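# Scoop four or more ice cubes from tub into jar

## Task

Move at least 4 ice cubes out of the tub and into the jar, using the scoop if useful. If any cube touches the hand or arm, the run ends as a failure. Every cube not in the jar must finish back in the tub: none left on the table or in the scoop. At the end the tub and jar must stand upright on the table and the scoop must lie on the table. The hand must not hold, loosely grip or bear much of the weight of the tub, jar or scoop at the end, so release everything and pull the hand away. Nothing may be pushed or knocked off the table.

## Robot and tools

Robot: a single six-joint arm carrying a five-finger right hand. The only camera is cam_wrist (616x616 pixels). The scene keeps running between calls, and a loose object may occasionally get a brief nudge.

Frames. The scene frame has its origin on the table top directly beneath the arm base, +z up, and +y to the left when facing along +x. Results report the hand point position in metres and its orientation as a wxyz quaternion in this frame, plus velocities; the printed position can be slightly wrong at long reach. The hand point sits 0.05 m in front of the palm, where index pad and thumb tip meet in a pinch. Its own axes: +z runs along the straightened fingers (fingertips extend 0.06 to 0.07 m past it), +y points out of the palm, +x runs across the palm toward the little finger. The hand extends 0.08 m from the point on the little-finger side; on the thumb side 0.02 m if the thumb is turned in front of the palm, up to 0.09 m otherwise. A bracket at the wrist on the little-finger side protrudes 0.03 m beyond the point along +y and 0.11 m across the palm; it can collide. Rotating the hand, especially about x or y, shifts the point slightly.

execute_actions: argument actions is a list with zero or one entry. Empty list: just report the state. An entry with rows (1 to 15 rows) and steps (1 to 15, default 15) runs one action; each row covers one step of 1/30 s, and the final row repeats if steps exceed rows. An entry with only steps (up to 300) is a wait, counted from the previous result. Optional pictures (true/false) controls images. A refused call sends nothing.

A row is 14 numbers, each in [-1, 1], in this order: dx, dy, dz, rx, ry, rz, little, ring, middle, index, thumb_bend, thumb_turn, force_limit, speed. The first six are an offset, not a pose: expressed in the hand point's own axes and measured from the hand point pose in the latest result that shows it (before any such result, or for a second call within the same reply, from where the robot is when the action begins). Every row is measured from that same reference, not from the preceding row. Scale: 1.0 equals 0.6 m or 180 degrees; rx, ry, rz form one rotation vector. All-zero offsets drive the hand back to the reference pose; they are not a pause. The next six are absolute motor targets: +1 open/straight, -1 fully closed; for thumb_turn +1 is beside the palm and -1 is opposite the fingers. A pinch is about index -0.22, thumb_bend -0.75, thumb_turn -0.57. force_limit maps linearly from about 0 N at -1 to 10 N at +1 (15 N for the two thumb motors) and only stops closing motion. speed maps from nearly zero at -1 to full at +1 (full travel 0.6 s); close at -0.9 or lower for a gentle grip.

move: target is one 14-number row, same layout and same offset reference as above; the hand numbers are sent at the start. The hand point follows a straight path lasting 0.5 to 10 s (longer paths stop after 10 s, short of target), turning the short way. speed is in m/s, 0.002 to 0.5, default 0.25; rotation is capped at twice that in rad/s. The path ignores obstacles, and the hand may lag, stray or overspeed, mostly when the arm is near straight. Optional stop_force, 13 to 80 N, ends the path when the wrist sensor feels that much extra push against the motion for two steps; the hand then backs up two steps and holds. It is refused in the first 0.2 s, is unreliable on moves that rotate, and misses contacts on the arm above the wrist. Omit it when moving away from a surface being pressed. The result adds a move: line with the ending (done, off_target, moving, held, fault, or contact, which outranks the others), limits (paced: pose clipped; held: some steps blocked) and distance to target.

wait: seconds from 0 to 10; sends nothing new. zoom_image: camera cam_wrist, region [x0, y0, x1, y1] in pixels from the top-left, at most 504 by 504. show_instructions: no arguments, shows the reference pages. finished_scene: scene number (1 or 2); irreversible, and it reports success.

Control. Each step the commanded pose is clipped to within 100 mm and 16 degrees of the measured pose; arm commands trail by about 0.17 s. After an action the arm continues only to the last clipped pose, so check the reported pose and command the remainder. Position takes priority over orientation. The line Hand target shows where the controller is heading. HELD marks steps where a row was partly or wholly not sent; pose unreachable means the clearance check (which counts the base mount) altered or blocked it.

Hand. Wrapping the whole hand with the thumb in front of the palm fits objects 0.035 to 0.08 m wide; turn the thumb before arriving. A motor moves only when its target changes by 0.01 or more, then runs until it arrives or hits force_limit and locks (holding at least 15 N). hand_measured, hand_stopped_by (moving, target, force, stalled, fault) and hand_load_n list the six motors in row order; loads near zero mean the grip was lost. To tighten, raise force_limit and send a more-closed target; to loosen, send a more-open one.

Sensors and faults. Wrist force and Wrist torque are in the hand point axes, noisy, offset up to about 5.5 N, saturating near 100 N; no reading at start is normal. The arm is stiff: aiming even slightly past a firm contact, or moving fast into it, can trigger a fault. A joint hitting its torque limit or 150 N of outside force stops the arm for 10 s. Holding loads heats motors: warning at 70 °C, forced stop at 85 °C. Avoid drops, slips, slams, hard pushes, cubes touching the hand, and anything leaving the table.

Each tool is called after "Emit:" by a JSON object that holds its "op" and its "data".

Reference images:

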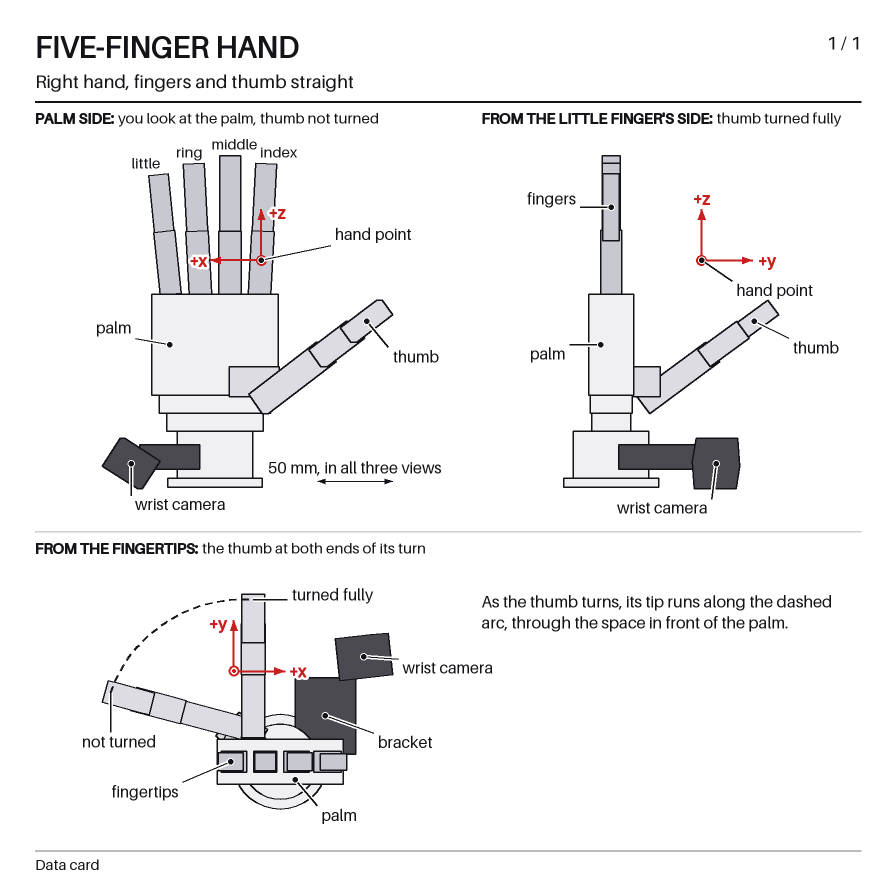

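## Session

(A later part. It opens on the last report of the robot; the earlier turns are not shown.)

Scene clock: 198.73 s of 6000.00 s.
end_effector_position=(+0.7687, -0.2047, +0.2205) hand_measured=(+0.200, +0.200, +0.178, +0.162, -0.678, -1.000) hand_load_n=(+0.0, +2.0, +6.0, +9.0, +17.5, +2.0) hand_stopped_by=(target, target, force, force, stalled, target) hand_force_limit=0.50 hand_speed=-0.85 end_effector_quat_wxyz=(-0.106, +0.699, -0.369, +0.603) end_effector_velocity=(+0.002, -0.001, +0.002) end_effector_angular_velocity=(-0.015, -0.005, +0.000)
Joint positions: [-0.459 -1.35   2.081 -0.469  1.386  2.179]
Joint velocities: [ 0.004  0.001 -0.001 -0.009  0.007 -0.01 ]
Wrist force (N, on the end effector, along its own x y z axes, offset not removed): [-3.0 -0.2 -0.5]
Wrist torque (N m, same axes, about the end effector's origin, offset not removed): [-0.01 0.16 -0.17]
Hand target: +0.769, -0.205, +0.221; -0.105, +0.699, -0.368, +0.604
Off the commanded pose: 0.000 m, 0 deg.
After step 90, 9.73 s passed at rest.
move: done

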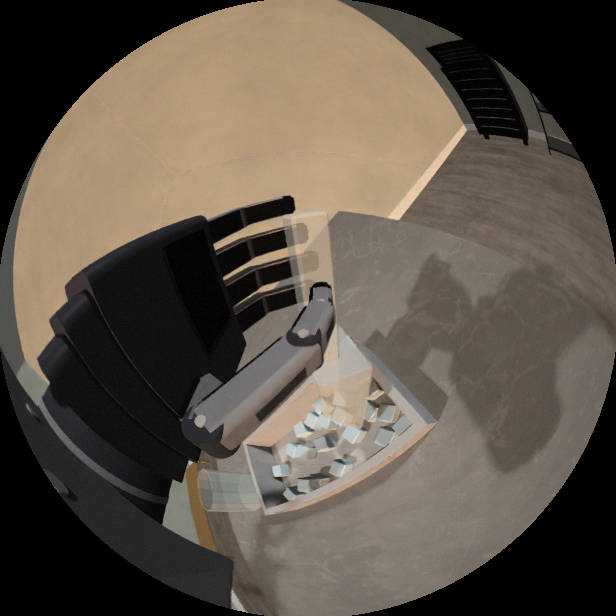

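Emit:
{"op": "move", "data": {"target": [-0.06,0.006,0.003,0,0,0,0.2,0.2,-0.5,-0.5,-0.7,-1,0.5,-0.85], "speed": 0.03}}

Emit:
{"op": "zoom_image", "data": {"camera": "cam_wrist", "region": [220,280,470,530]}}

Scene clock: 209.57 s of 6000.00 s.
end_effector_position=(+0.7689, -0.1847, +0.1905) hand_measured=(+0.200, +0.200, +0.178, +0.162, -0.678, -1.000) hand_load_n=(+0.0, +2.0, +6.0, +9.0, +17.5, +2.0) hand_stopped_by=(target, target, force, force, stalled, target) hand_force_limit=0.50 hand_speed=-0.85 end_effector_quat_wxyz=(-0.106, +0.699, -0.369, +0.603) end_effector_velocity=(+0.001, +0.001, +0.000) end_effector_angular_velocity=(-0.003, -0.003, +0.001)
Joint positions: [-0.425 -1.316  2.107 -0.531  1.418  2.188]
Joint velocities: [ 0.003  0.001  0.    -0.006  0.002 -0.001]
Wrist force (N, on the end effector, along its own x y z axes, offset not removed): [-3.6 -0.2 3.0]
Wrist torque (N m, same axes, about the end effector's origin, offset not removed): [-0.18 0.26 -0.37]
Hand target: +0.769, -0.185, +0.190; -0.106, +0.699, -0.369, +0.603
Off the commanded pose: 0.000 m, 0 deg.
After step 90, 6.30 s passed at rest.
move: done

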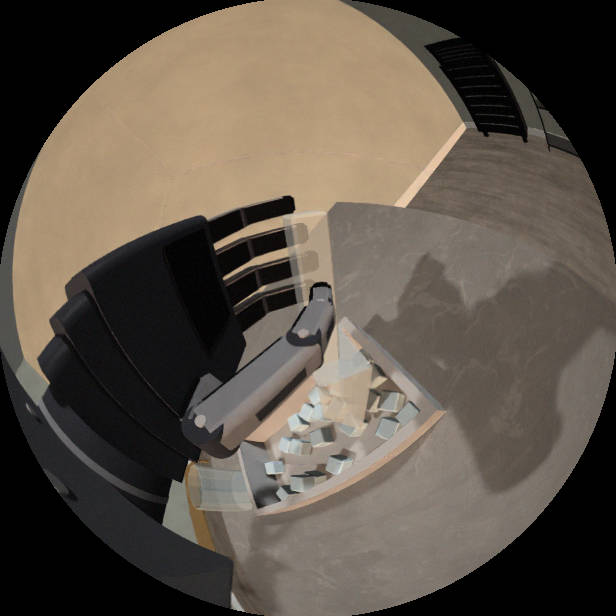

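Region (220, 280, 470, 530) of cam_wrist's 616x616 image, scaled by 2.016, with more detail than that image has.

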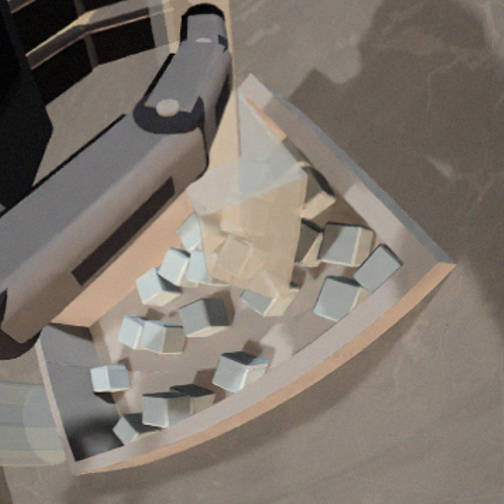

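Emit:
{"op": "move", "data": {"target": [-0.0255,0.0197,0.0083,0,0,0,0.2,0.2,-0.5,-0.5,-0.7,-1,0.5,-0.85], "speed": 0.015, "stop_force": 13}}

Emit:
{"op": "zoom_image", "data": {"camera": "cam_wrist", "region": [220,280,470,530]}}

Scene clock: 215.33 s of 6000.00 s.
end_effector_position=(+0.7689, -0.1847, +0.1708) hand_measured=(+0.200, +0.200, +0.178, +0.162, -0.678, -1.000) hand_load_n=(+0.0, +2.0, +6.0, +9.0, +17.5, +2.0) hand_stopped_by=(target, target, force, force, stalled, target) hand_force_limit=0.50 hand_speed=-0.85 end_effector_quat_wxyz=(-0.106, +0.699, -0.369, +0.603) end_effector_velocity=(-0.001, +0.000, -0.003) end_effector_angular_velocity=(+0.003, +0.003, -0.001)
Joint positions: [-0.425 -1.289  2.119 -0.57   1.418  2.188]
Joint velocities: [-0.001  0.003  0.002 -0.002 -0.     0.002]
Wrist force (N, on the end effector, along its own x y z axes, offset not removed): [-1.9 1.9 0.7]
Wrist torque (N m, same axes, about the end effector's origin, offset not removed): [0.32 0.06 -0.21]
Hand target: +0.769, -0.185, +0.171; -0.106, +0.699, -0.369, +0.603
Off the commanded pose: 0.000 m, 0 deg.
After step 90, 1.20 s passed at rest.
move: done

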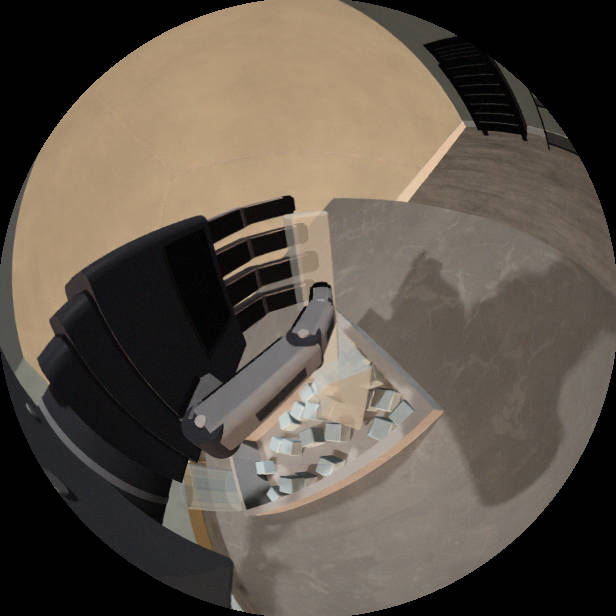

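Region (220, 280, 470, 530) of cam_wrist's 616x616 image, scaled by 2.016, with more detail than that image has.

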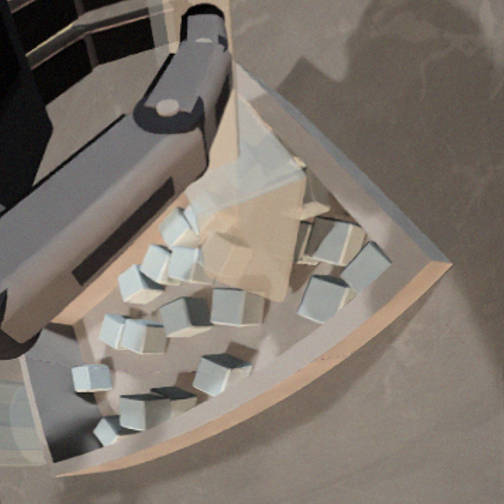

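Near the floor, nicely in a gap. Down 8 mm more to find it.

Emit:
{"op": "move", "data": {"target": [-0.0102,0.0079,0.0033,0,0,0,0.2,0.2,-0.5,-0.5,-0.7,-1,0.5,-0.85], "speed": 0.008, "stop_force": 13}}

Scene clock: 220.17 s of 6000.00 s.
end_effector_position=(+0.7689, -0.1847, +0.1629) hand_measured=(+0.200, +0.200, +0.178, +0.162, -0.678, -1.000) hand_load_n=(+0.0, +2.0, +6.0, +9.0, +17.5, +2.0) hand_stopped_by=(target, target, force, force, stalled, target) hand_force_limit=0.50 hand_speed=-0.85 end_effector_quat_wxyz=(-0.106, +0.699, -0.369, +0.603) end_effector_velocity=(-0.000, -0.000, -0.001) end_effector_angular_velocity=(-0.001, +0.000, -0.000)
Joint positions: [-0.425 -1.278  2.123 -0.586  1.418  2.188]
Joint velocities: [-0.     0.002  0.001 -0.003  0.    -0.001]
Wrist force (N, on the end effector, along its own x y z axes, offset not removed): [-2.9 2.4 0.9]
Wrist torque (N m, same axes, about the end effector's origin, offset not removed): [0.39 0.19 -0.14]
Hand target: +0.769, -0.185, +0.163; -0.106, +0.699, -0.369, +0.603
Off the commanded pose: 0.000 m, 0 deg.
After step 90, 0.63 s passed at rest.
move: done

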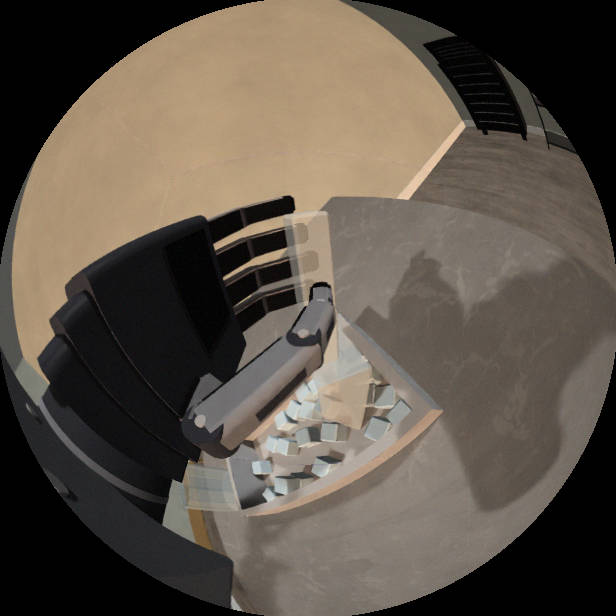

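Emit:
{"op": "move", "data": {"target": [-0.0077,0.0059,0.0025,0,0,0,0.2,0.2,-0.5,-0.5,-0.7,-1,0.5,-0.85], "speed": 0.008, "stop_force": 13}}

Scene clock: 224.43 s of 6000.00 s.
end_effector_position=(+0.7689, -0.1847, +0.1570) hand_measured=(+0.200, +0.200, +0.178, +0.162, -0.678, -1.000) hand_load_n=(+0.0, +1.0, +5.5, +9.5, +17.0, +2.5) hand_stopped_by=(target, target, force, force, stalled, target) hand_force_limit=0.50 hand_speed=-0.85 end_effector_quat_wxyz=(-0.106, +0.699, -0.369, +0.603) end_effector_velocity=(+0.001, -0.001, -0.001) end_effector_angular_velocity=(-0.001, -0.001, -0.001)
Joint positions: [-0.425 -1.269  2.127 -0.597  1.418  2.188]
Joint velocities: [-0.001  0.003 -0.001 -0.003  0.    -0.   ]
Wrist force (N, on the end effector, along its own x y z axes, offset not removed): [1.7 -0.1 -0.3]
Wrist torque (N m, same axes, about the end effector's origin, offset not removed): [0.34 0.02 0.10]
Hand target: +0.769, -0.185, +0.157; -0.106, +0.699, -0.369, +0.603
Off the commanded pose: 0.000 m, 0 deg.
After step 90, 0.30 s passed at rest.
move: done

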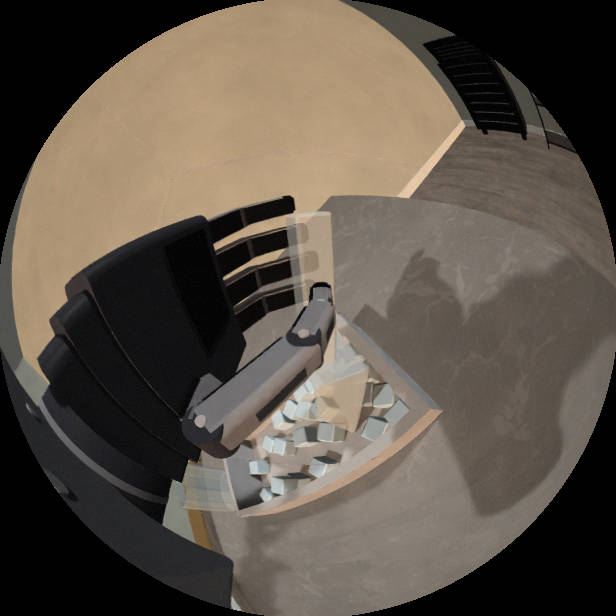

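Emit:
{"op": "move", "data": {"target": [-0.039,-0.05,-0.0212,0,0,0,0.2,0.2,-0.5,-0.5,-0.7,-1,0.5,-0.85], "speed": 0.04}}

Emit:
{"op": "move", "data": {"target": [-0.0867,0.0267,0.0113,0,-0.054,0.128,0.2,0.2,-0.5,-0.5,-0.7,-1,0.5,-0.85], "speed": 0.07}}

Emit:
{"op": "zoom_image", "data": {"camera": "cam_wrist", "region": [220,250,500,530]}}

Scene clock: 235.60 s of 6000.00 s.
end_effector_position=(+0.7688, -0.1449, +0.1601) hand_measured=(+0.200, +0.200, +0.178, +0.162, -0.678, -1.000) hand_load_n=(+0.0, +2.0, +5.5, +9.0, +17.0, +2.0) hand_stopped_by=(target, target, force, force, stalled, target) hand_force_limit=0.50 hand_speed=-0.85 end_effector_quat_wxyz=(-0.106, +0.699, -0.369, +0.603) end_effector_velocity=(-0.000, +0.002, +0.000) end_effector_angular_velocity=(-0.000, +0.001, +0.001)
Joint positions: [-0.356 -1.28   2.135 -0.596  1.485  2.205]
Joint velocities: [ 0.004 -0.001  0.     0.001  0.003  0.   ]
Wrist force (N, on the end effector, along its own x y z axes, offset not removed): [-2.1 0.5 1.8]
Wrist torque (N m, same axes, about the end effector's origin, offset not removed): [0.04 0.01 -0.20]
Hand target: +0.769, -0.145, +0.160; -0.106, +0.699, -0.369, +0.603
Off the commanded pose: 0.000 m, 0 deg.
After step 90, 6.80 s passed at rest.
move: done

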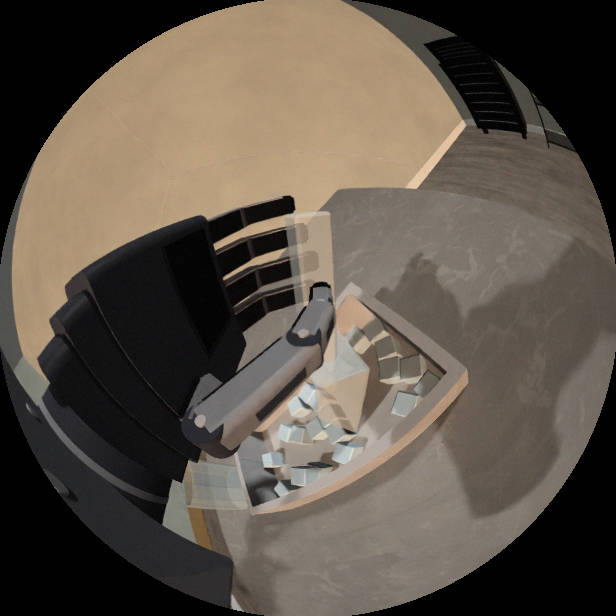

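Scene clock: 239.03 s of 6000.00 s.
end_effector_position=(+0.7688, -0.1249, +0.1091) hand_measured=(+0.200, +0.200, +0.178, +0.162, -0.678, -1.000) hand_load_n=(+0.0, +2.0, +5.5, +9.0, +17.0, +2.0) hand_stopped_by=(target, target, force, force, stalled, target) hand_force_limit=0.50 hand_speed=-0.85 end_effector_quat_wxyz=(-0.254, +0.660, -0.490, +0.509) end_effector_velocity=(-0.001, +0.001, -0.002) end_effector_angular_velocity=(+0.012, +0.001, +0.000)
Joint positions: [-0.43  -1.221  2.11  -0.509  1.293  2.562]
Joint velocities: [-0.002  0.003  0.     0.001 -0.006  0.009]
Wrist force (N, on the end effector, along its own x y z axes, offset not removed): [-1.8 0.1 0.6]
Wrist torque (N m, same axes, about the end effector's origin, offset not removed): [0.03 0.01 -0.27]
Hand target: +0.769, -0.125, +0.109; -0.255, +0.660, -0.491, +0.509
Off the commanded pose: 0.000 m, 0 deg.
move: done

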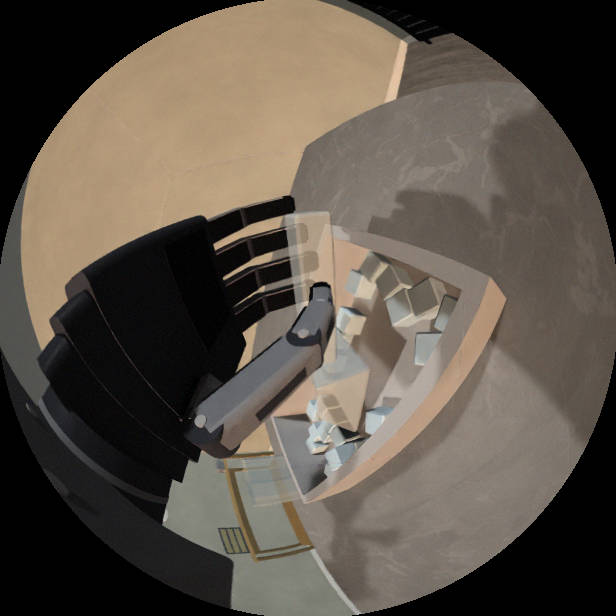

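Region (220, 250, 500, 530) of cam_wrist's 616x616 image, scaled by 1.800, with more detail than that image has.

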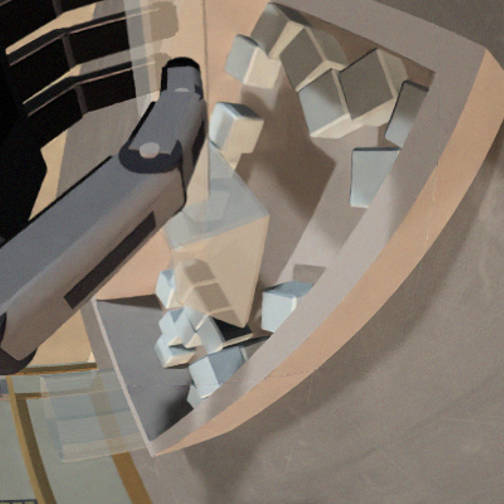

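Emit:
{"op": "move", "data": {"target": [-0.0945,0.0083,-0.0057,0,-0.0217,0.0511,0.2,0.2,-0.5,-0.5,-0.7,-1,0.5,-0.85], "speed": 0.04}}

Emit:
{"op": "zoom_image", "data": {"camera": "cam_wrist", "region": [230,320,430,520]}}

Scene clock: 252.23 s of 6000.00 s.
end_effector_position=(+0.7637, -0.0751, +0.0823) hand_measured=(+0.200, +0.200, +0.178, +0.162, -0.678, -1.000) hand_load_n=(+0.0, +2.0, +5.5, +8.5, +17.0, +1.0) hand_stopped_by=(target, target, force, force, stalled, target) hand_force_limit=0.50 hand_speed=-0.85 end_effector_quat_wxyz=(-0.310, +0.636, -0.533, +0.465) end_effector_velocity=(-0.000, +0.002, -0.001) end_effector_angular_velocity=(+0.007, -0.000, -0.000)
Joint positions: [-0.397 -1.191  2.13  -0.529  1.264  2.726]
Joint velocities: [ 0.001  0.001  0.001 -0.001 -0.001  0.007]
Wrist force (N, on the end effector, along its own x y z axes, offset not removed): [-2.6 0.7 1.5]
Wrist torque (N m, same axes, about the end effector's origin, offset not removed): [0.14 0.14 -0.20]
Hand target: +0.764, -0.075, +0.082; -0.311, +0.636, -0.533, +0.465
Off the commanded pose: 0.000 m, 0 deg.
After step 90, 7.73 s passed at rest.
move: done

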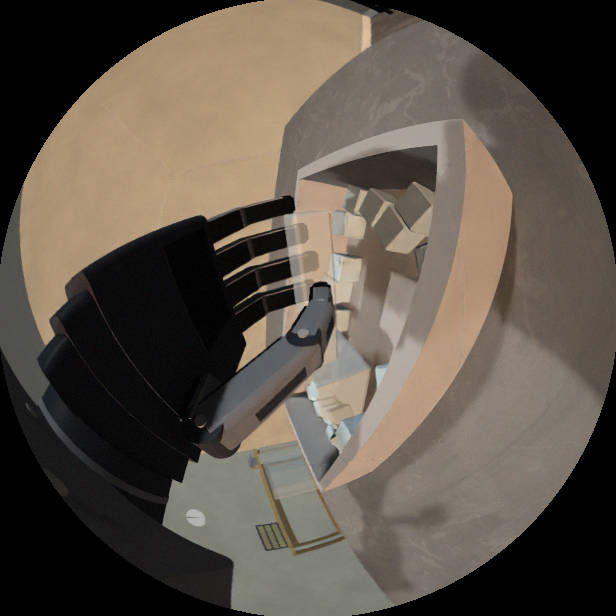

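Region (230, 320, 430, 520) of cam_wrist's 616x616 image, scaled by 2.520, with more detail than that image has.

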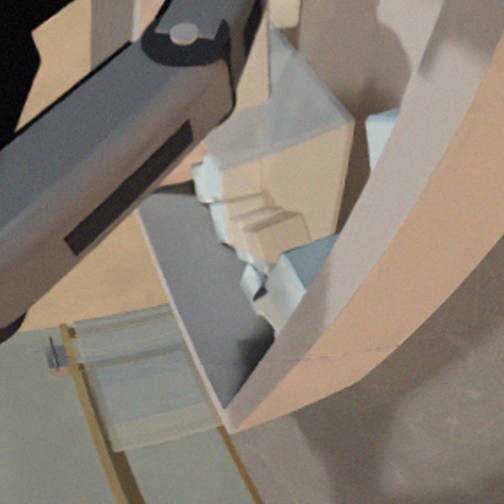

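Emit:
{"op": "move", "data": {"target": [-0.0644,-0.0159,-0.0067,0,0,0,0.2,0.2,-0.5,-0.5,-0.7,-1,0.5,-0.85], "speed": 0.03, "stop_force": 13}}

Emit:
{"op": "zoom_image", "data": {"camera": "cam_wrist", "region": [230,320,430,520]}}

Scene clock: 259.63 s of 6000.00 s.
end_effector_position=(+0.7636, -0.0352, +0.0823) hand_measured=(+0.200, +0.200, +0.178, +0.162, -0.678, -1.000) hand_load_n=(+0.0, +1.5, +5.5, +8.5, +17.0, +1.5) hand_stopped_by=(target, target, force, force, stalled, target) hand_force_limit=0.50 hand_speed=-0.85 end_effector_quat_wxyz=(-0.311, +0.636, -0.533, +0.465) end_effector_velocity=(+0.000, +0.002, +0.001) end_effector_angular_velocity=(-0.000, -0.001, -0.000)
Joint positions: [-0.326 -1.197  2.138 -0.539  1.329  2.755]
Joint velocities: [ 0.003 -0.001 -0.     0.     0.004  0.002]
Wrist force (N, on the end effector, along its own x y z axes, offset not removed): [-0.3 -0.1 0.2]
Wrist torque (N m, same axes, about the end effector's origin, offset not removed): [0.14 0.15 -0.23]
Hand target: +0.764, -0.035, +0.082; -0.311, +0.636, -0.533, +0.465
Off the commanded pose: 0.000 m, 0 deg.
After step 90, 2.73 s passed at rest.
move: done

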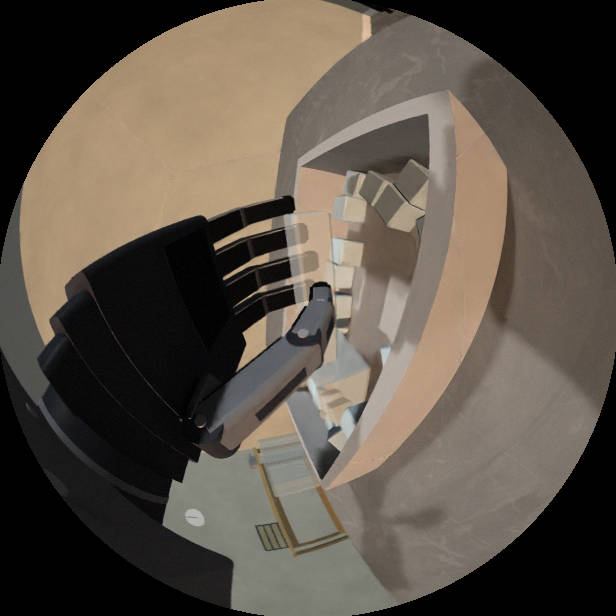

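Region (230, 320, 430, 520) of cam_wrist's 616x616 image, scaled by 2.520, with more detail than that image has.

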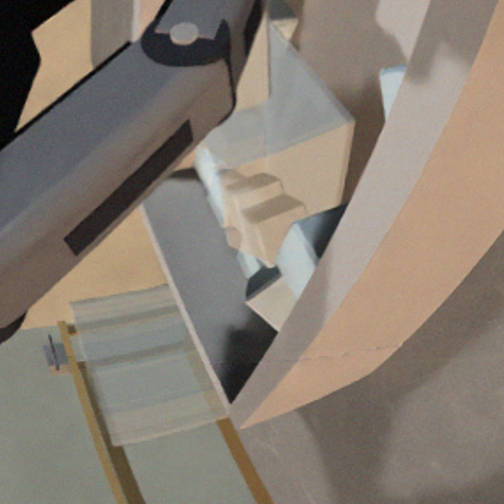

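Emit:
{"op": "move", "data": {"target": [0.011,-0.037,-0.016,0,-0.054,0.128,0.2,0.2,-0.5,-0.5,-0.7,-1,0.5,-0.85], "speed": 0.05}}

Emit:
{"op": "zoom_image", "data": {"camera": "cam_wrist", "region": [260,320,420,480]}}

Scene clock: 268.67 s of 6000.00 s.
end_effector_position=(+0.7634, -0.0354, +0.1072) hand_measured=(+0.200, +0.200, +0.178, +0.162, -0.678, -1.000) hand_load_n=(+0.0, +1.5, +5.0, +9.5, +15.0, -0.5) hand_stopped_by=(target, target, force, force, stalled, target) hand_force_limit=0.50 hand_speed=-0.85 end_effector_quat_wxyz=(+0.440, -0.554, +0.620, -0.339) end_effector_velocity=(+0.001, -0.000, +0.002) end_effector_angular_velocity=(+0.012, -0.002, +0.000)
Joint positions: [-0.448 -1.198  2.106 -0.445  1.054  3.087]
Joint velocities: [-0.003 -0.    -0.002  0.001 -0.008  0.01 ]
Wrist force (N, on the end effector, along its own x y z axes, offset not removed): [-2.6 2.2 -0.5]
Wrist torque (N m, same axes, about the end effector's origin, offset not removed): [0.36 0.24 -0.24]
Hand target: +0.763, -0.035, +0.107; +0.441, -0.554, +0.621, -0.338
Off the commanded pose: 0.000 m, 0 deg.
After step 90, 1.40 s passed at rest.
move: done

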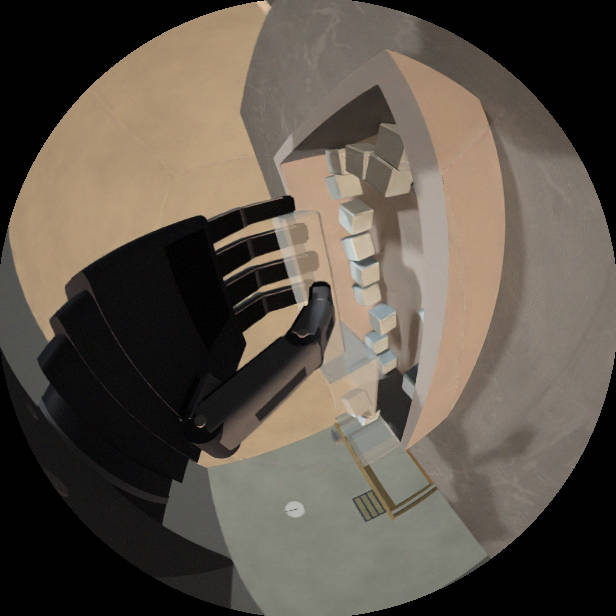

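Region (260, 320, 420, 480) of cam_wrist's 616x616 image, scaled by 3.150, with more detail than that image has.

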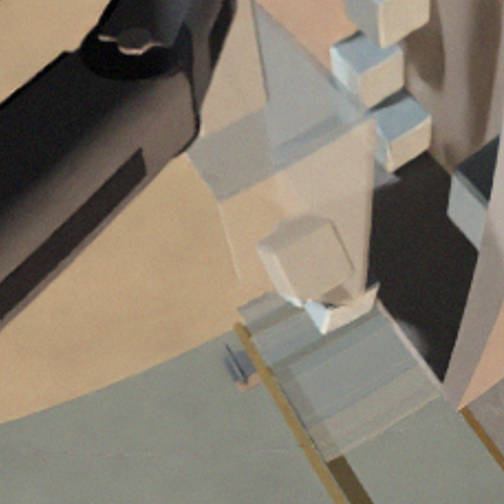

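Emit:
{"op": "move", "data": {"target": [0.074,-0.058,-0.025,0,-0.0325,0.0767,0.2,0.2,-0.5,-0.5,-0.7,-1,0.5,-0.85], "speed": 0.04}}

Emit:
{"op": "zoom_image", "data": {"camera": "cam_wrist", "region": [280,320,440,480]}}

Scene clock: 279.73 s of 6000.00 s.
end_effector_position=(+0.7633, -0.0855, +0.1367) hand_measured=(+0.200, +0.200, +0.178, +0.162, -0.678, -1.000) hand_load_n=(+0.0, +1.5, +5.0, +9.5, +15.0, -0.5) hand_stopped_by=(target, target, force, force, stalled, target) hand_force_limit=0.50 hand_speed=-0.85 end_effector_quat_wxyz=(+0.508, -0.492, +0.659, -0.255) end_effector_velocity=(-0.000, -0.002, +0.001) end_effector_angular_velocity=(+0.010, -0.000, -0.000)
Joint positions: [-0.587 -1.177  2.051 -0.368  0.83   3.248]
Joint velocities: [-0.005  0.001 -0.002  0.002 -0.008  0.007]
Wrist force (N, on the end effector, along its own x y z axes, offset not removed): [-2.0 1.0 0.2]
Wrist torque (N m, same axes, about the end effector's origin, offset not removed): [0.14 0.25 -0.29]
Hand target: +0.763, -0.086, +0.137; +0.509, -0.492, +0.659, -0.255
Off the commanded pose: 0.000 m, 0 deg.
After step 90, 4.53 s passed at rest.
move: done

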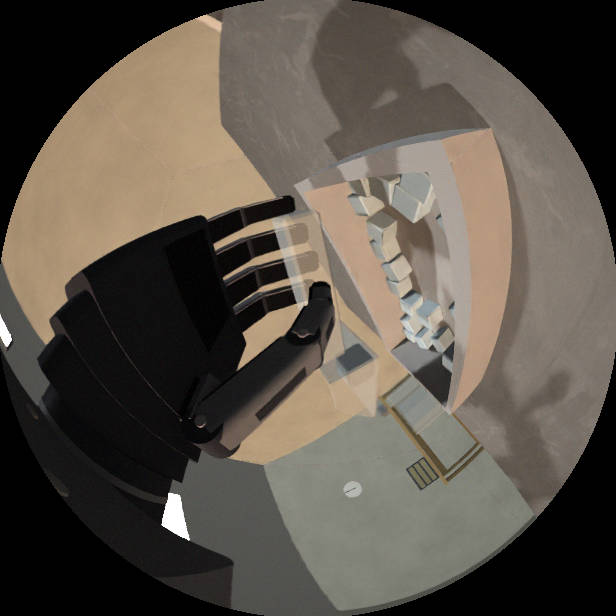

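Region (280, 320, 440, 480) of cam_wrist's 616x616 image, scaled by 3.150, with more detail than that image has.

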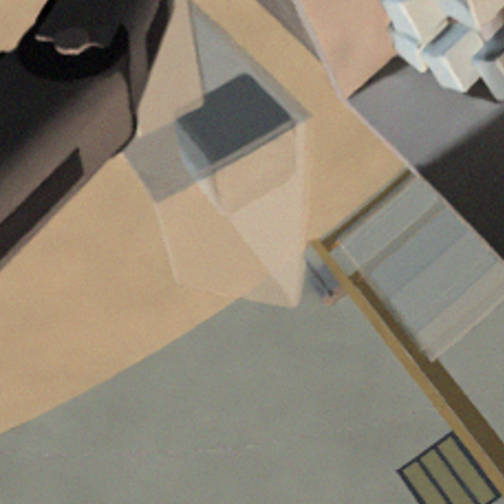

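Emit:
{"op": "move", "data": {"target": [0.03,-0.139,-0.014,0,0.141,-0.332,0.2,0.2,-0.5,-0.5,-0.7,-1,0.5,-0.85], "speed": 0.15}}

Emit:
{"op": "zoom_image", "data": {"camera": "cam_wrist", "region": [220,250,500,530]}}

Scene clock: 292.07 s of 6000.00 s.
end_effector_position=(+0.7879, -0.1351, +0.2021) hand_measured=(+0.200, +0.200, +0.178, +0.162, -0.678, -1.000) hand_load_n=(+0.0, +1.5, +5.0, +10.0, +15.0, +0.0) hand_stopped_by=(target, target, force, force, stalled, target) hand_force_limit=0.50 hand_speed=-0.85 end_effector_quat_wxyz=(-0.165, +0.687, -0.420, +0.569) end_effector_velocity=(+0.001, -0.001, +0.001) end_effector_angular_velocity=(-0.012, -0.000, -0.000)
Joint positions: [-0.364 -1.319  2.049 -0.422  1.435  2.357]
Joint velocities: [ 0.002 -0.    -0.001 -0.003  0.006 -0.01 ]
Wrist force (N, on the end effector, along its own x y z axes, offset not removed): [-2.7 0.2 -0.4]
Wrist torque (N m, same axes, about the end effector's origin, offset not removed): [0.09 0.18 -0.29]
Hand target: +0.788, -0.135, +0.202; -0.165, +0.687, -0.420, +0.570
Off the commanded pose: 0.000 m, 0 deg.
After step 90, 5.13 s passed at rest.
move: done

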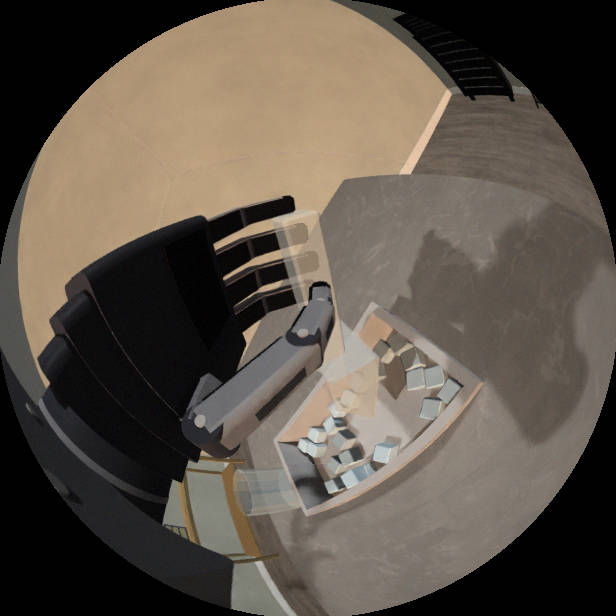

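Region (220, 250, 500, 530) of cam_wrist's 616x616 image, scaled by 1.800, with more detail than that image has.

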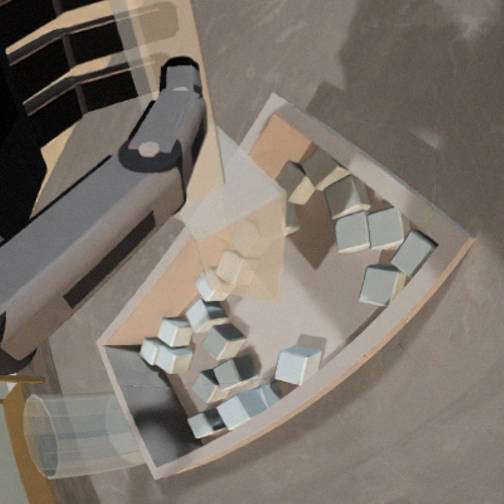

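Emit:
{"op": "move", "data": {"target": [-0.1157,0.137,0.0293,0,-0.054,0.128,0.2,0.2,-0.5,-0.5,-0.7,-1,0.5,-0.85], "speed": 0.06}}

Scene clock: 303.83 s of 6000.00 s.
end_effector_position=(+0.7723, -0.1353, +0.0943) hand_measured=(+0.200, +0.200, +0.178, +0.162, -0.678, -1.000) hand_load_n=(+0.0, +1.5, +5.0, +10.0, +14.5, +0.0) hand_stopped_by=(target, target, force, force, stalled, target) hand_force_limit=0.50 hand_speed=-0.85 end_effector_quat_wxyz=(-0.310, +0.635, -0.533, +0.465) end_effector_velocity=(-0.001, +0.001, -0.003) end_effector_angular_velocity=(+0.008, +0.001, +0.000)
Joint positions: [-0.489 -1.184  2.086 -0.478  1.181  2.687]
Joint velocities: [-0.002  0.003  0.002 -0.002 -0.005  0.005]
Wrist force (N, on the end effector, along its own x y z axes, offset not removed): [-3.8 3.0 0.3]
Wrist torque (N m, same axes, about the end effector's origin, offset not removed): [0.46 0.30 -0.26]
Hand target: +0.772, -0.135, +0.094; -0.310, +0.635, -0.533, +0.465
Off the commanded pose: 0.000 m, 0 deg.
After step 90, 4.77 s passed at rest.
move: done

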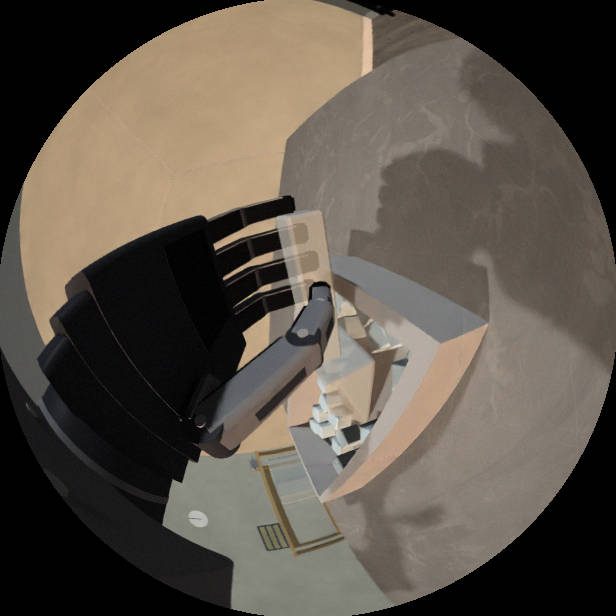

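Emit:
{"op": "move", "data": {"target": [-0.199,-0.027,-0.0113,0,0,0,0.2,0.2,-0.5,-0.5,-0.7,-1,0.5,-0.85], "speed": 0.12, "stop_force": 15}}

Emit:
{"op": "zoom_image", "data": {"camera": "cam_wrist", "region": [230,320,430,520]}}

Scene clock: 314.27 s of 6000.00 s.
end_effector_position=(+0.7723, -0.0155, +0.0802) hand_measured=(+0.200, +0.200, +0.178, +0.162, -0.678, -1.000) hand_load_n=(+0.0, +1.5, +5.5, +9.5, +14.0, +0.5) hand_stopped_by=(target, target, force, force, stalled, target) hand_force_limit=0.50 hand_speed=-0.85 end_effector_quat_wxyz=(-0.310, +0.635, -0.533, +0.465) end_effector_velocity=(-0.001, +0.003, -0.001) end_effector_angular_velocity=(+0.000, +0.003, +0.000)
Joint positions: [-0.283 -1.184  2.123 -0.541  1.37   2.773]
Joint velocities: [0.004 0.    0.001 0.001 0.004 0.001]
Wrist force (N, on the end effector, along its own x y z axes, offset not removed): [-0.2 -0.5 0.8]
Wrist torque (N m, same axes, about the end effector's origin, offset not removed): [0.09 -0.18 0.14]
Hand target: +0.772, -0.015, +0.080; -0.310, +0.635, -0.533, +0.465
Off the commanded pose: 0.000 m, 0 deg.
After step 90, 5.93 s passed at rest.
move: done

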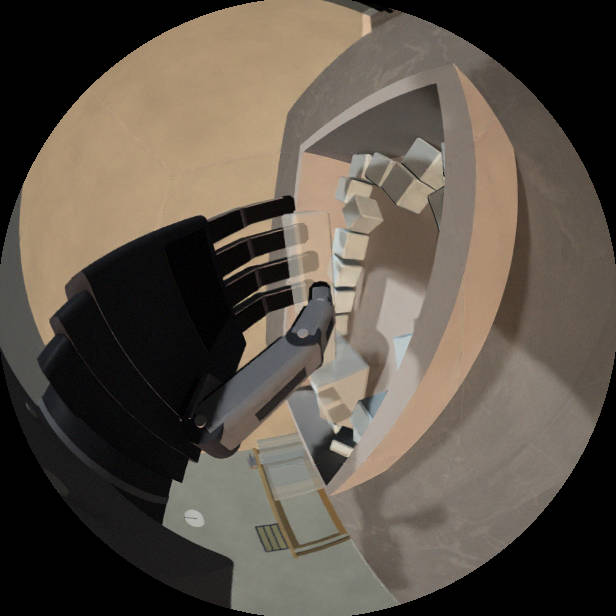

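Region (230, 320, 430, 520) of cam_wrist's 616x616 image, scaled by 2.520, with more detail than that image has.

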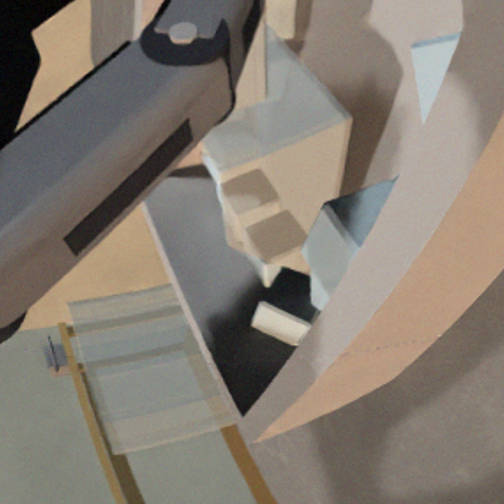

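Emit:
{"op": "move", "data": {"target": [-0.04,-0.01,-0.004,0,0,0,0.2,0.2,-0.5,-0.5,-0.7,-1,0.5,-0.85], "speed": 0.05, "stop_force": 13}}

Emit:
{"op": "zoom_image", "data": {"camera": "cam_wrist", "region": [230,320,430,520]}}

Scene clock: 321.27 s of 6000.00 s.
end_effector_position=(+0.7724, +0.0092, +0.0802) hand_measured=(+0.200, +0.200, +0.178, +0.162, -0.678, -1.000) hand_load_n=(+0.0, +2.0, +5.5, +9.0, +14.0, +0.0) hand_stopped_by=(target, target, force, force, stalled, target) hand_force_limit=0.50 hand_speed=-0.85 end_effector_quat_wxyz=(-0.310, +0.635, -0.533, +0.465) end_effector_velocity=(-0.001, +0.003, -0.000) end_effector_angular_velocity=(+0.001, +0.002, -0.000)
Joint positions: [-0.238 -1.185  2.123 -0.544  1.411  2.79 ]
Joint velocities: [ 0.004 -0.001  0.001  0.002  0.004  0.002]
Wrist force (N, on the end effector, along its own x y z axes, offset not removed): [-0.6 0.0 1.7]
Wrist torque (N m, same axes, about the end effector's origin, offset not removed): [0.13 0.04 0.03]
Hand target: +0.772, +0.009, +0.080; -0.310, +0.635, -0.533, +0.465
Off the commanded pose: 0.000 m, 0 deg.
After step 90, 3.13 s passed at rest.
move: done

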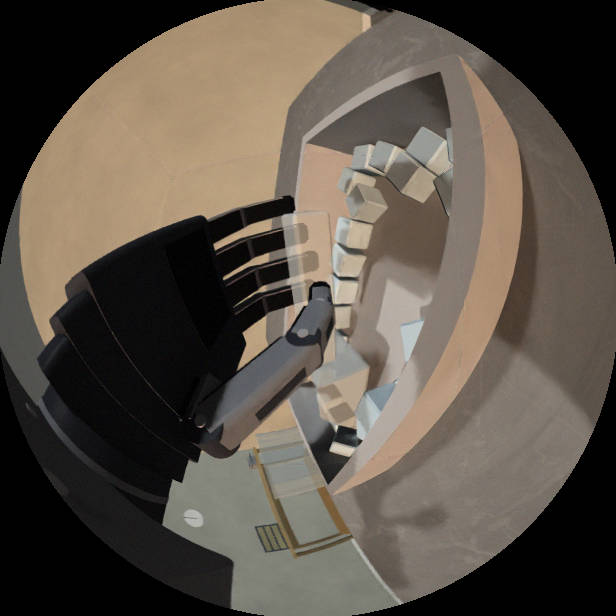

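Region (230, 320, 430, 520) of cam_wrist's 616x616 image, scaled by 2.520, with more detail than that image has.

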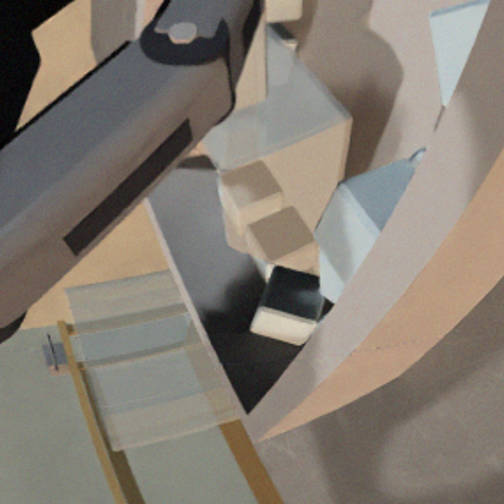

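Emit:
{"op": "move", "data": {"target": [0.024,-0.013,-0.006,0,-0.043,0.102,0.2,0.2,-0.5,-0.5,-0.7,-1,0.5,-0.85], "speed": 0.05}}

Emit:
{"op": "zoom_image", "data": {"camera": "cam_wrist", "region": [260,320,420,480]}}

Scene clock: 330.77 s of 6000.00 s.
end_effector_position=(+0.7722, -0.0025, +0.0922) hand_measured=(+0.200, +0.200, +0.178, +0.162, -0.678, -1.000) hand_load_n=(+0.0, +1.5, +5.0, +9.5, +15.0, +0.5) hand_stopped_by=(target, target, force, force, stalled, target) hand_force_limit=0.50 hand_speed=-0.85 end_effector_quat_wxyz=(-0.415, +0.572, -0.605, +0.367) end_effector_velocity=(-0.002, -0.000, -0.001) end_effector_angular_velocity=(+0.015, +0.003, -0.001)
Joint positions: [-0.36  -1.184  2.109 -0.486  1.17   3.05 ]
Joint velocities: [-0.005  0.002  0.002  0.001 -0.009  0.01 ]
Wrist force (N, on the end effector, along its own x y z axes, offset not removed): [-2.1 0.6 0.1]
Wrist torque (N m, same axes, about the end effector's origin, offset not removed): [0.08 0.14 -0.35]
Hand target: +0.772, -0.003, +0.092; -0.415, +0.572, -0.605, +0.366
Off the commanded pose: 0.000 m, 0 deg.
After step 90, 2.77 s passed at rest.
move: done

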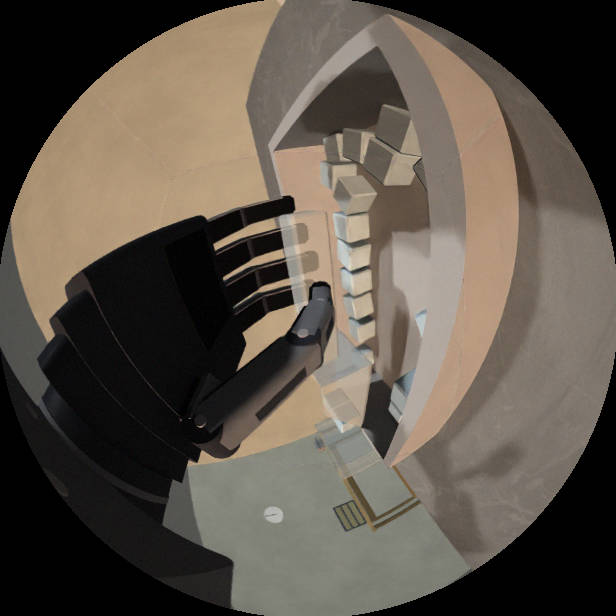

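Region (260, 320, 420, 480) of cam_wrist's 616x616 image, scaled by 3.150, with more detail than that image has.

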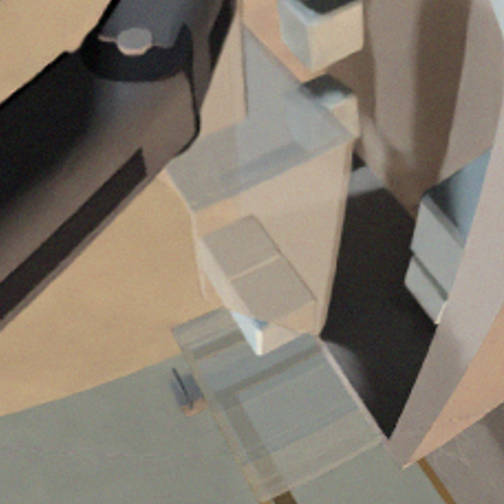

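Tilt 10° more with a slight rise and retreat.

Emit:
{"op": "move", "data": {"target": [0.02,-0.03,-0.013,0,-0.0217,0.0511,0.2,0.2,-0.5,-0.5,-0.7,-1,0.5,-0.85], "speed": 0.04}}

Emit:
{"op": "zoom_image", "data": {"camera": "cam_wrist", "region": [280,320,440,480]}}

Scene clock: 338.97 s of 6000.00 s.
end_effector_position=(+0.7720, -0.0160, +0.1106) hand_measured=(+0.200, +0.200, +0.178, +0.162, -0.678, -1.000) hand_load_n=(+0.0, +1.5, +5.0, +9.5, +15.0, +0.5) hand_stopped_by=(target, target, force, force, stalled, target) hand_force_limit=0.50 hand_speed=-0.85 end_effector_quat_wxyz=(+0.463, -0.534, +0.634, -0.313) end_effector_velocity=(+0.001, -0.001, +0.002) end_effector_angular_velocity=(+0.013, -0.002, +0.000)
Joint positions: [-0.428 -1.188  2.094 -0.449  1.041  3.175]
Joint velocities: [-0.005 -0.    -0.003  0.001 -0.011  0.011]
Wrist force (N, on the end effector, along its own x y z axes, offset not removed): [-1.5 1.2 2.1]
Wrist torque (N m, same axes, about the end effector's origin, offset not removed): [0.02 -0.01 -0.27]
Hand target: +0.772, -0.016, +0.111; +0.463, -0.534, +0.635, -0.312
Off the commanded pose: 0.000 m, 0 deg.
After step 90, 2.80 s passed at rest.
move: done

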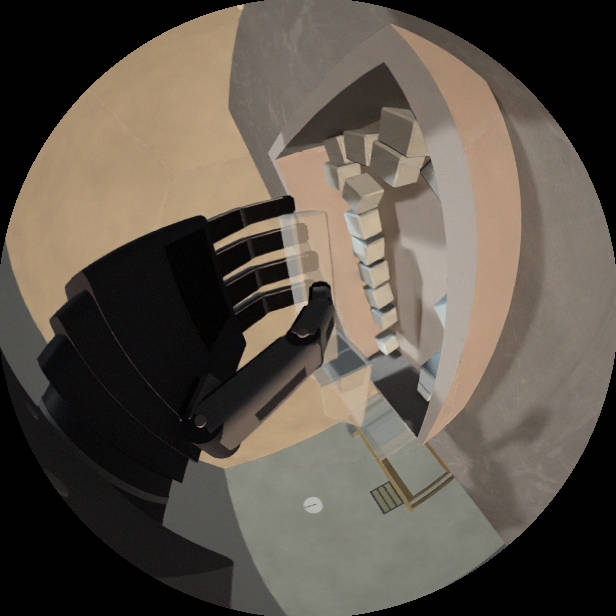

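Region (280, 320, 440, 480) of cam_wrist's 616x616 image, scaled by 3.150, with more detail than that image has.

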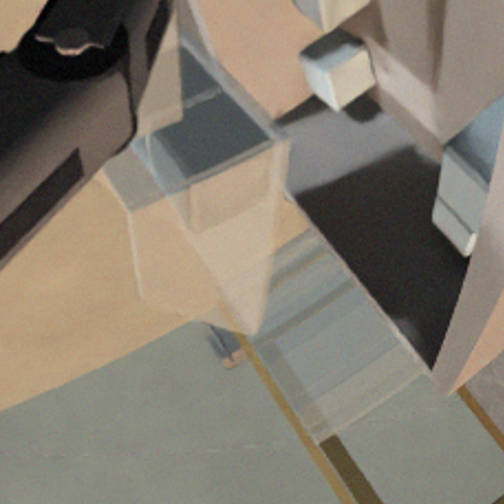

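Emit:
{"op": "move", "data": {"target": [-0.173,-0.147,-0.153,0,0,0,0.2,0.2,-0.5,-0.5,-0.7,-1,0.5,-0.85], "speed": 0.1}}

Emit:
{"op": "zoom_image", "data": {"camera": "cam_wrist", "region": [290,300,490,500]}}

Scene clock: 346.27 s of 6000.00 s.
end_effector_position=(+0.7216, +0.0548, +0.2499) hand_measured=(+0.200, +0.200, +0.178, +0.162, -0.678, -1.000) hand_load_n=(+0.0, +1.5, +5.0, +9.5, +15.0, +0.5) hand_stopped_by=(target, target, force, force, stalled, target) hand_force_limit=0.50 hand_speed=-0.85 end_effector_quat_wxyz=(+0.463, -0.534, +0.634, -0.313) end_effector_velocity=(-0.000, +0.001, +0.002) end_effector_angular_velocity=(-0.000, -0.001, -0.000)
Joint positions: [-0.341 -1.459  2.118 -0.223  1.12   3.218]
Joint velocities: [ 0.001 -0.003 -0.001  0.003  0.001  0.001]
Wrist force (N, on the end effector, along its own x y z axes, offset not removed): [-5.1 2.9 2.3]
Wrist torque (N m, same axes, about the end effector's origin, offset not removed): [0.30 0.55 -0.39]
Hand target: +0.722, +0.055, +0.250; +0.463, -0.534, +0.634, -0.313
Off the commanded pose: 0.000 m, 0 deg.
After step 90, 2.20 s passed at rest.
move: done

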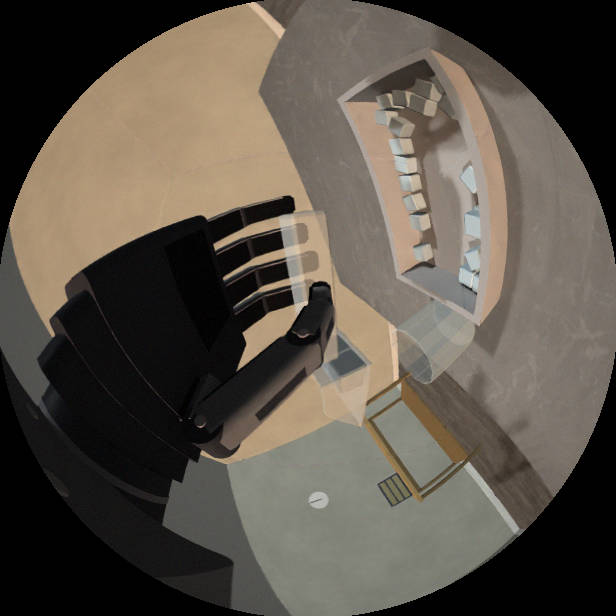

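Region (290, 300, 490, 500) of cam_wrist's 616x616 image, scaled by 2.520, with more detail than that image has.

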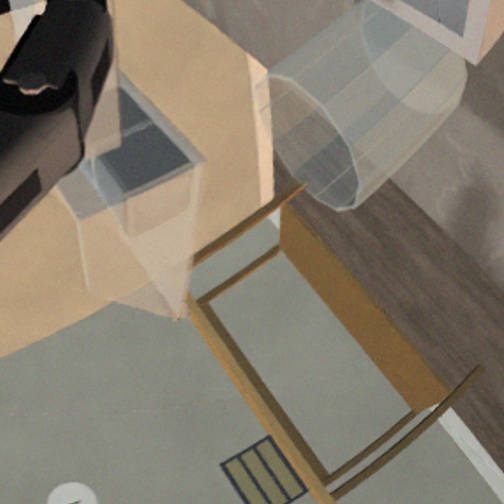

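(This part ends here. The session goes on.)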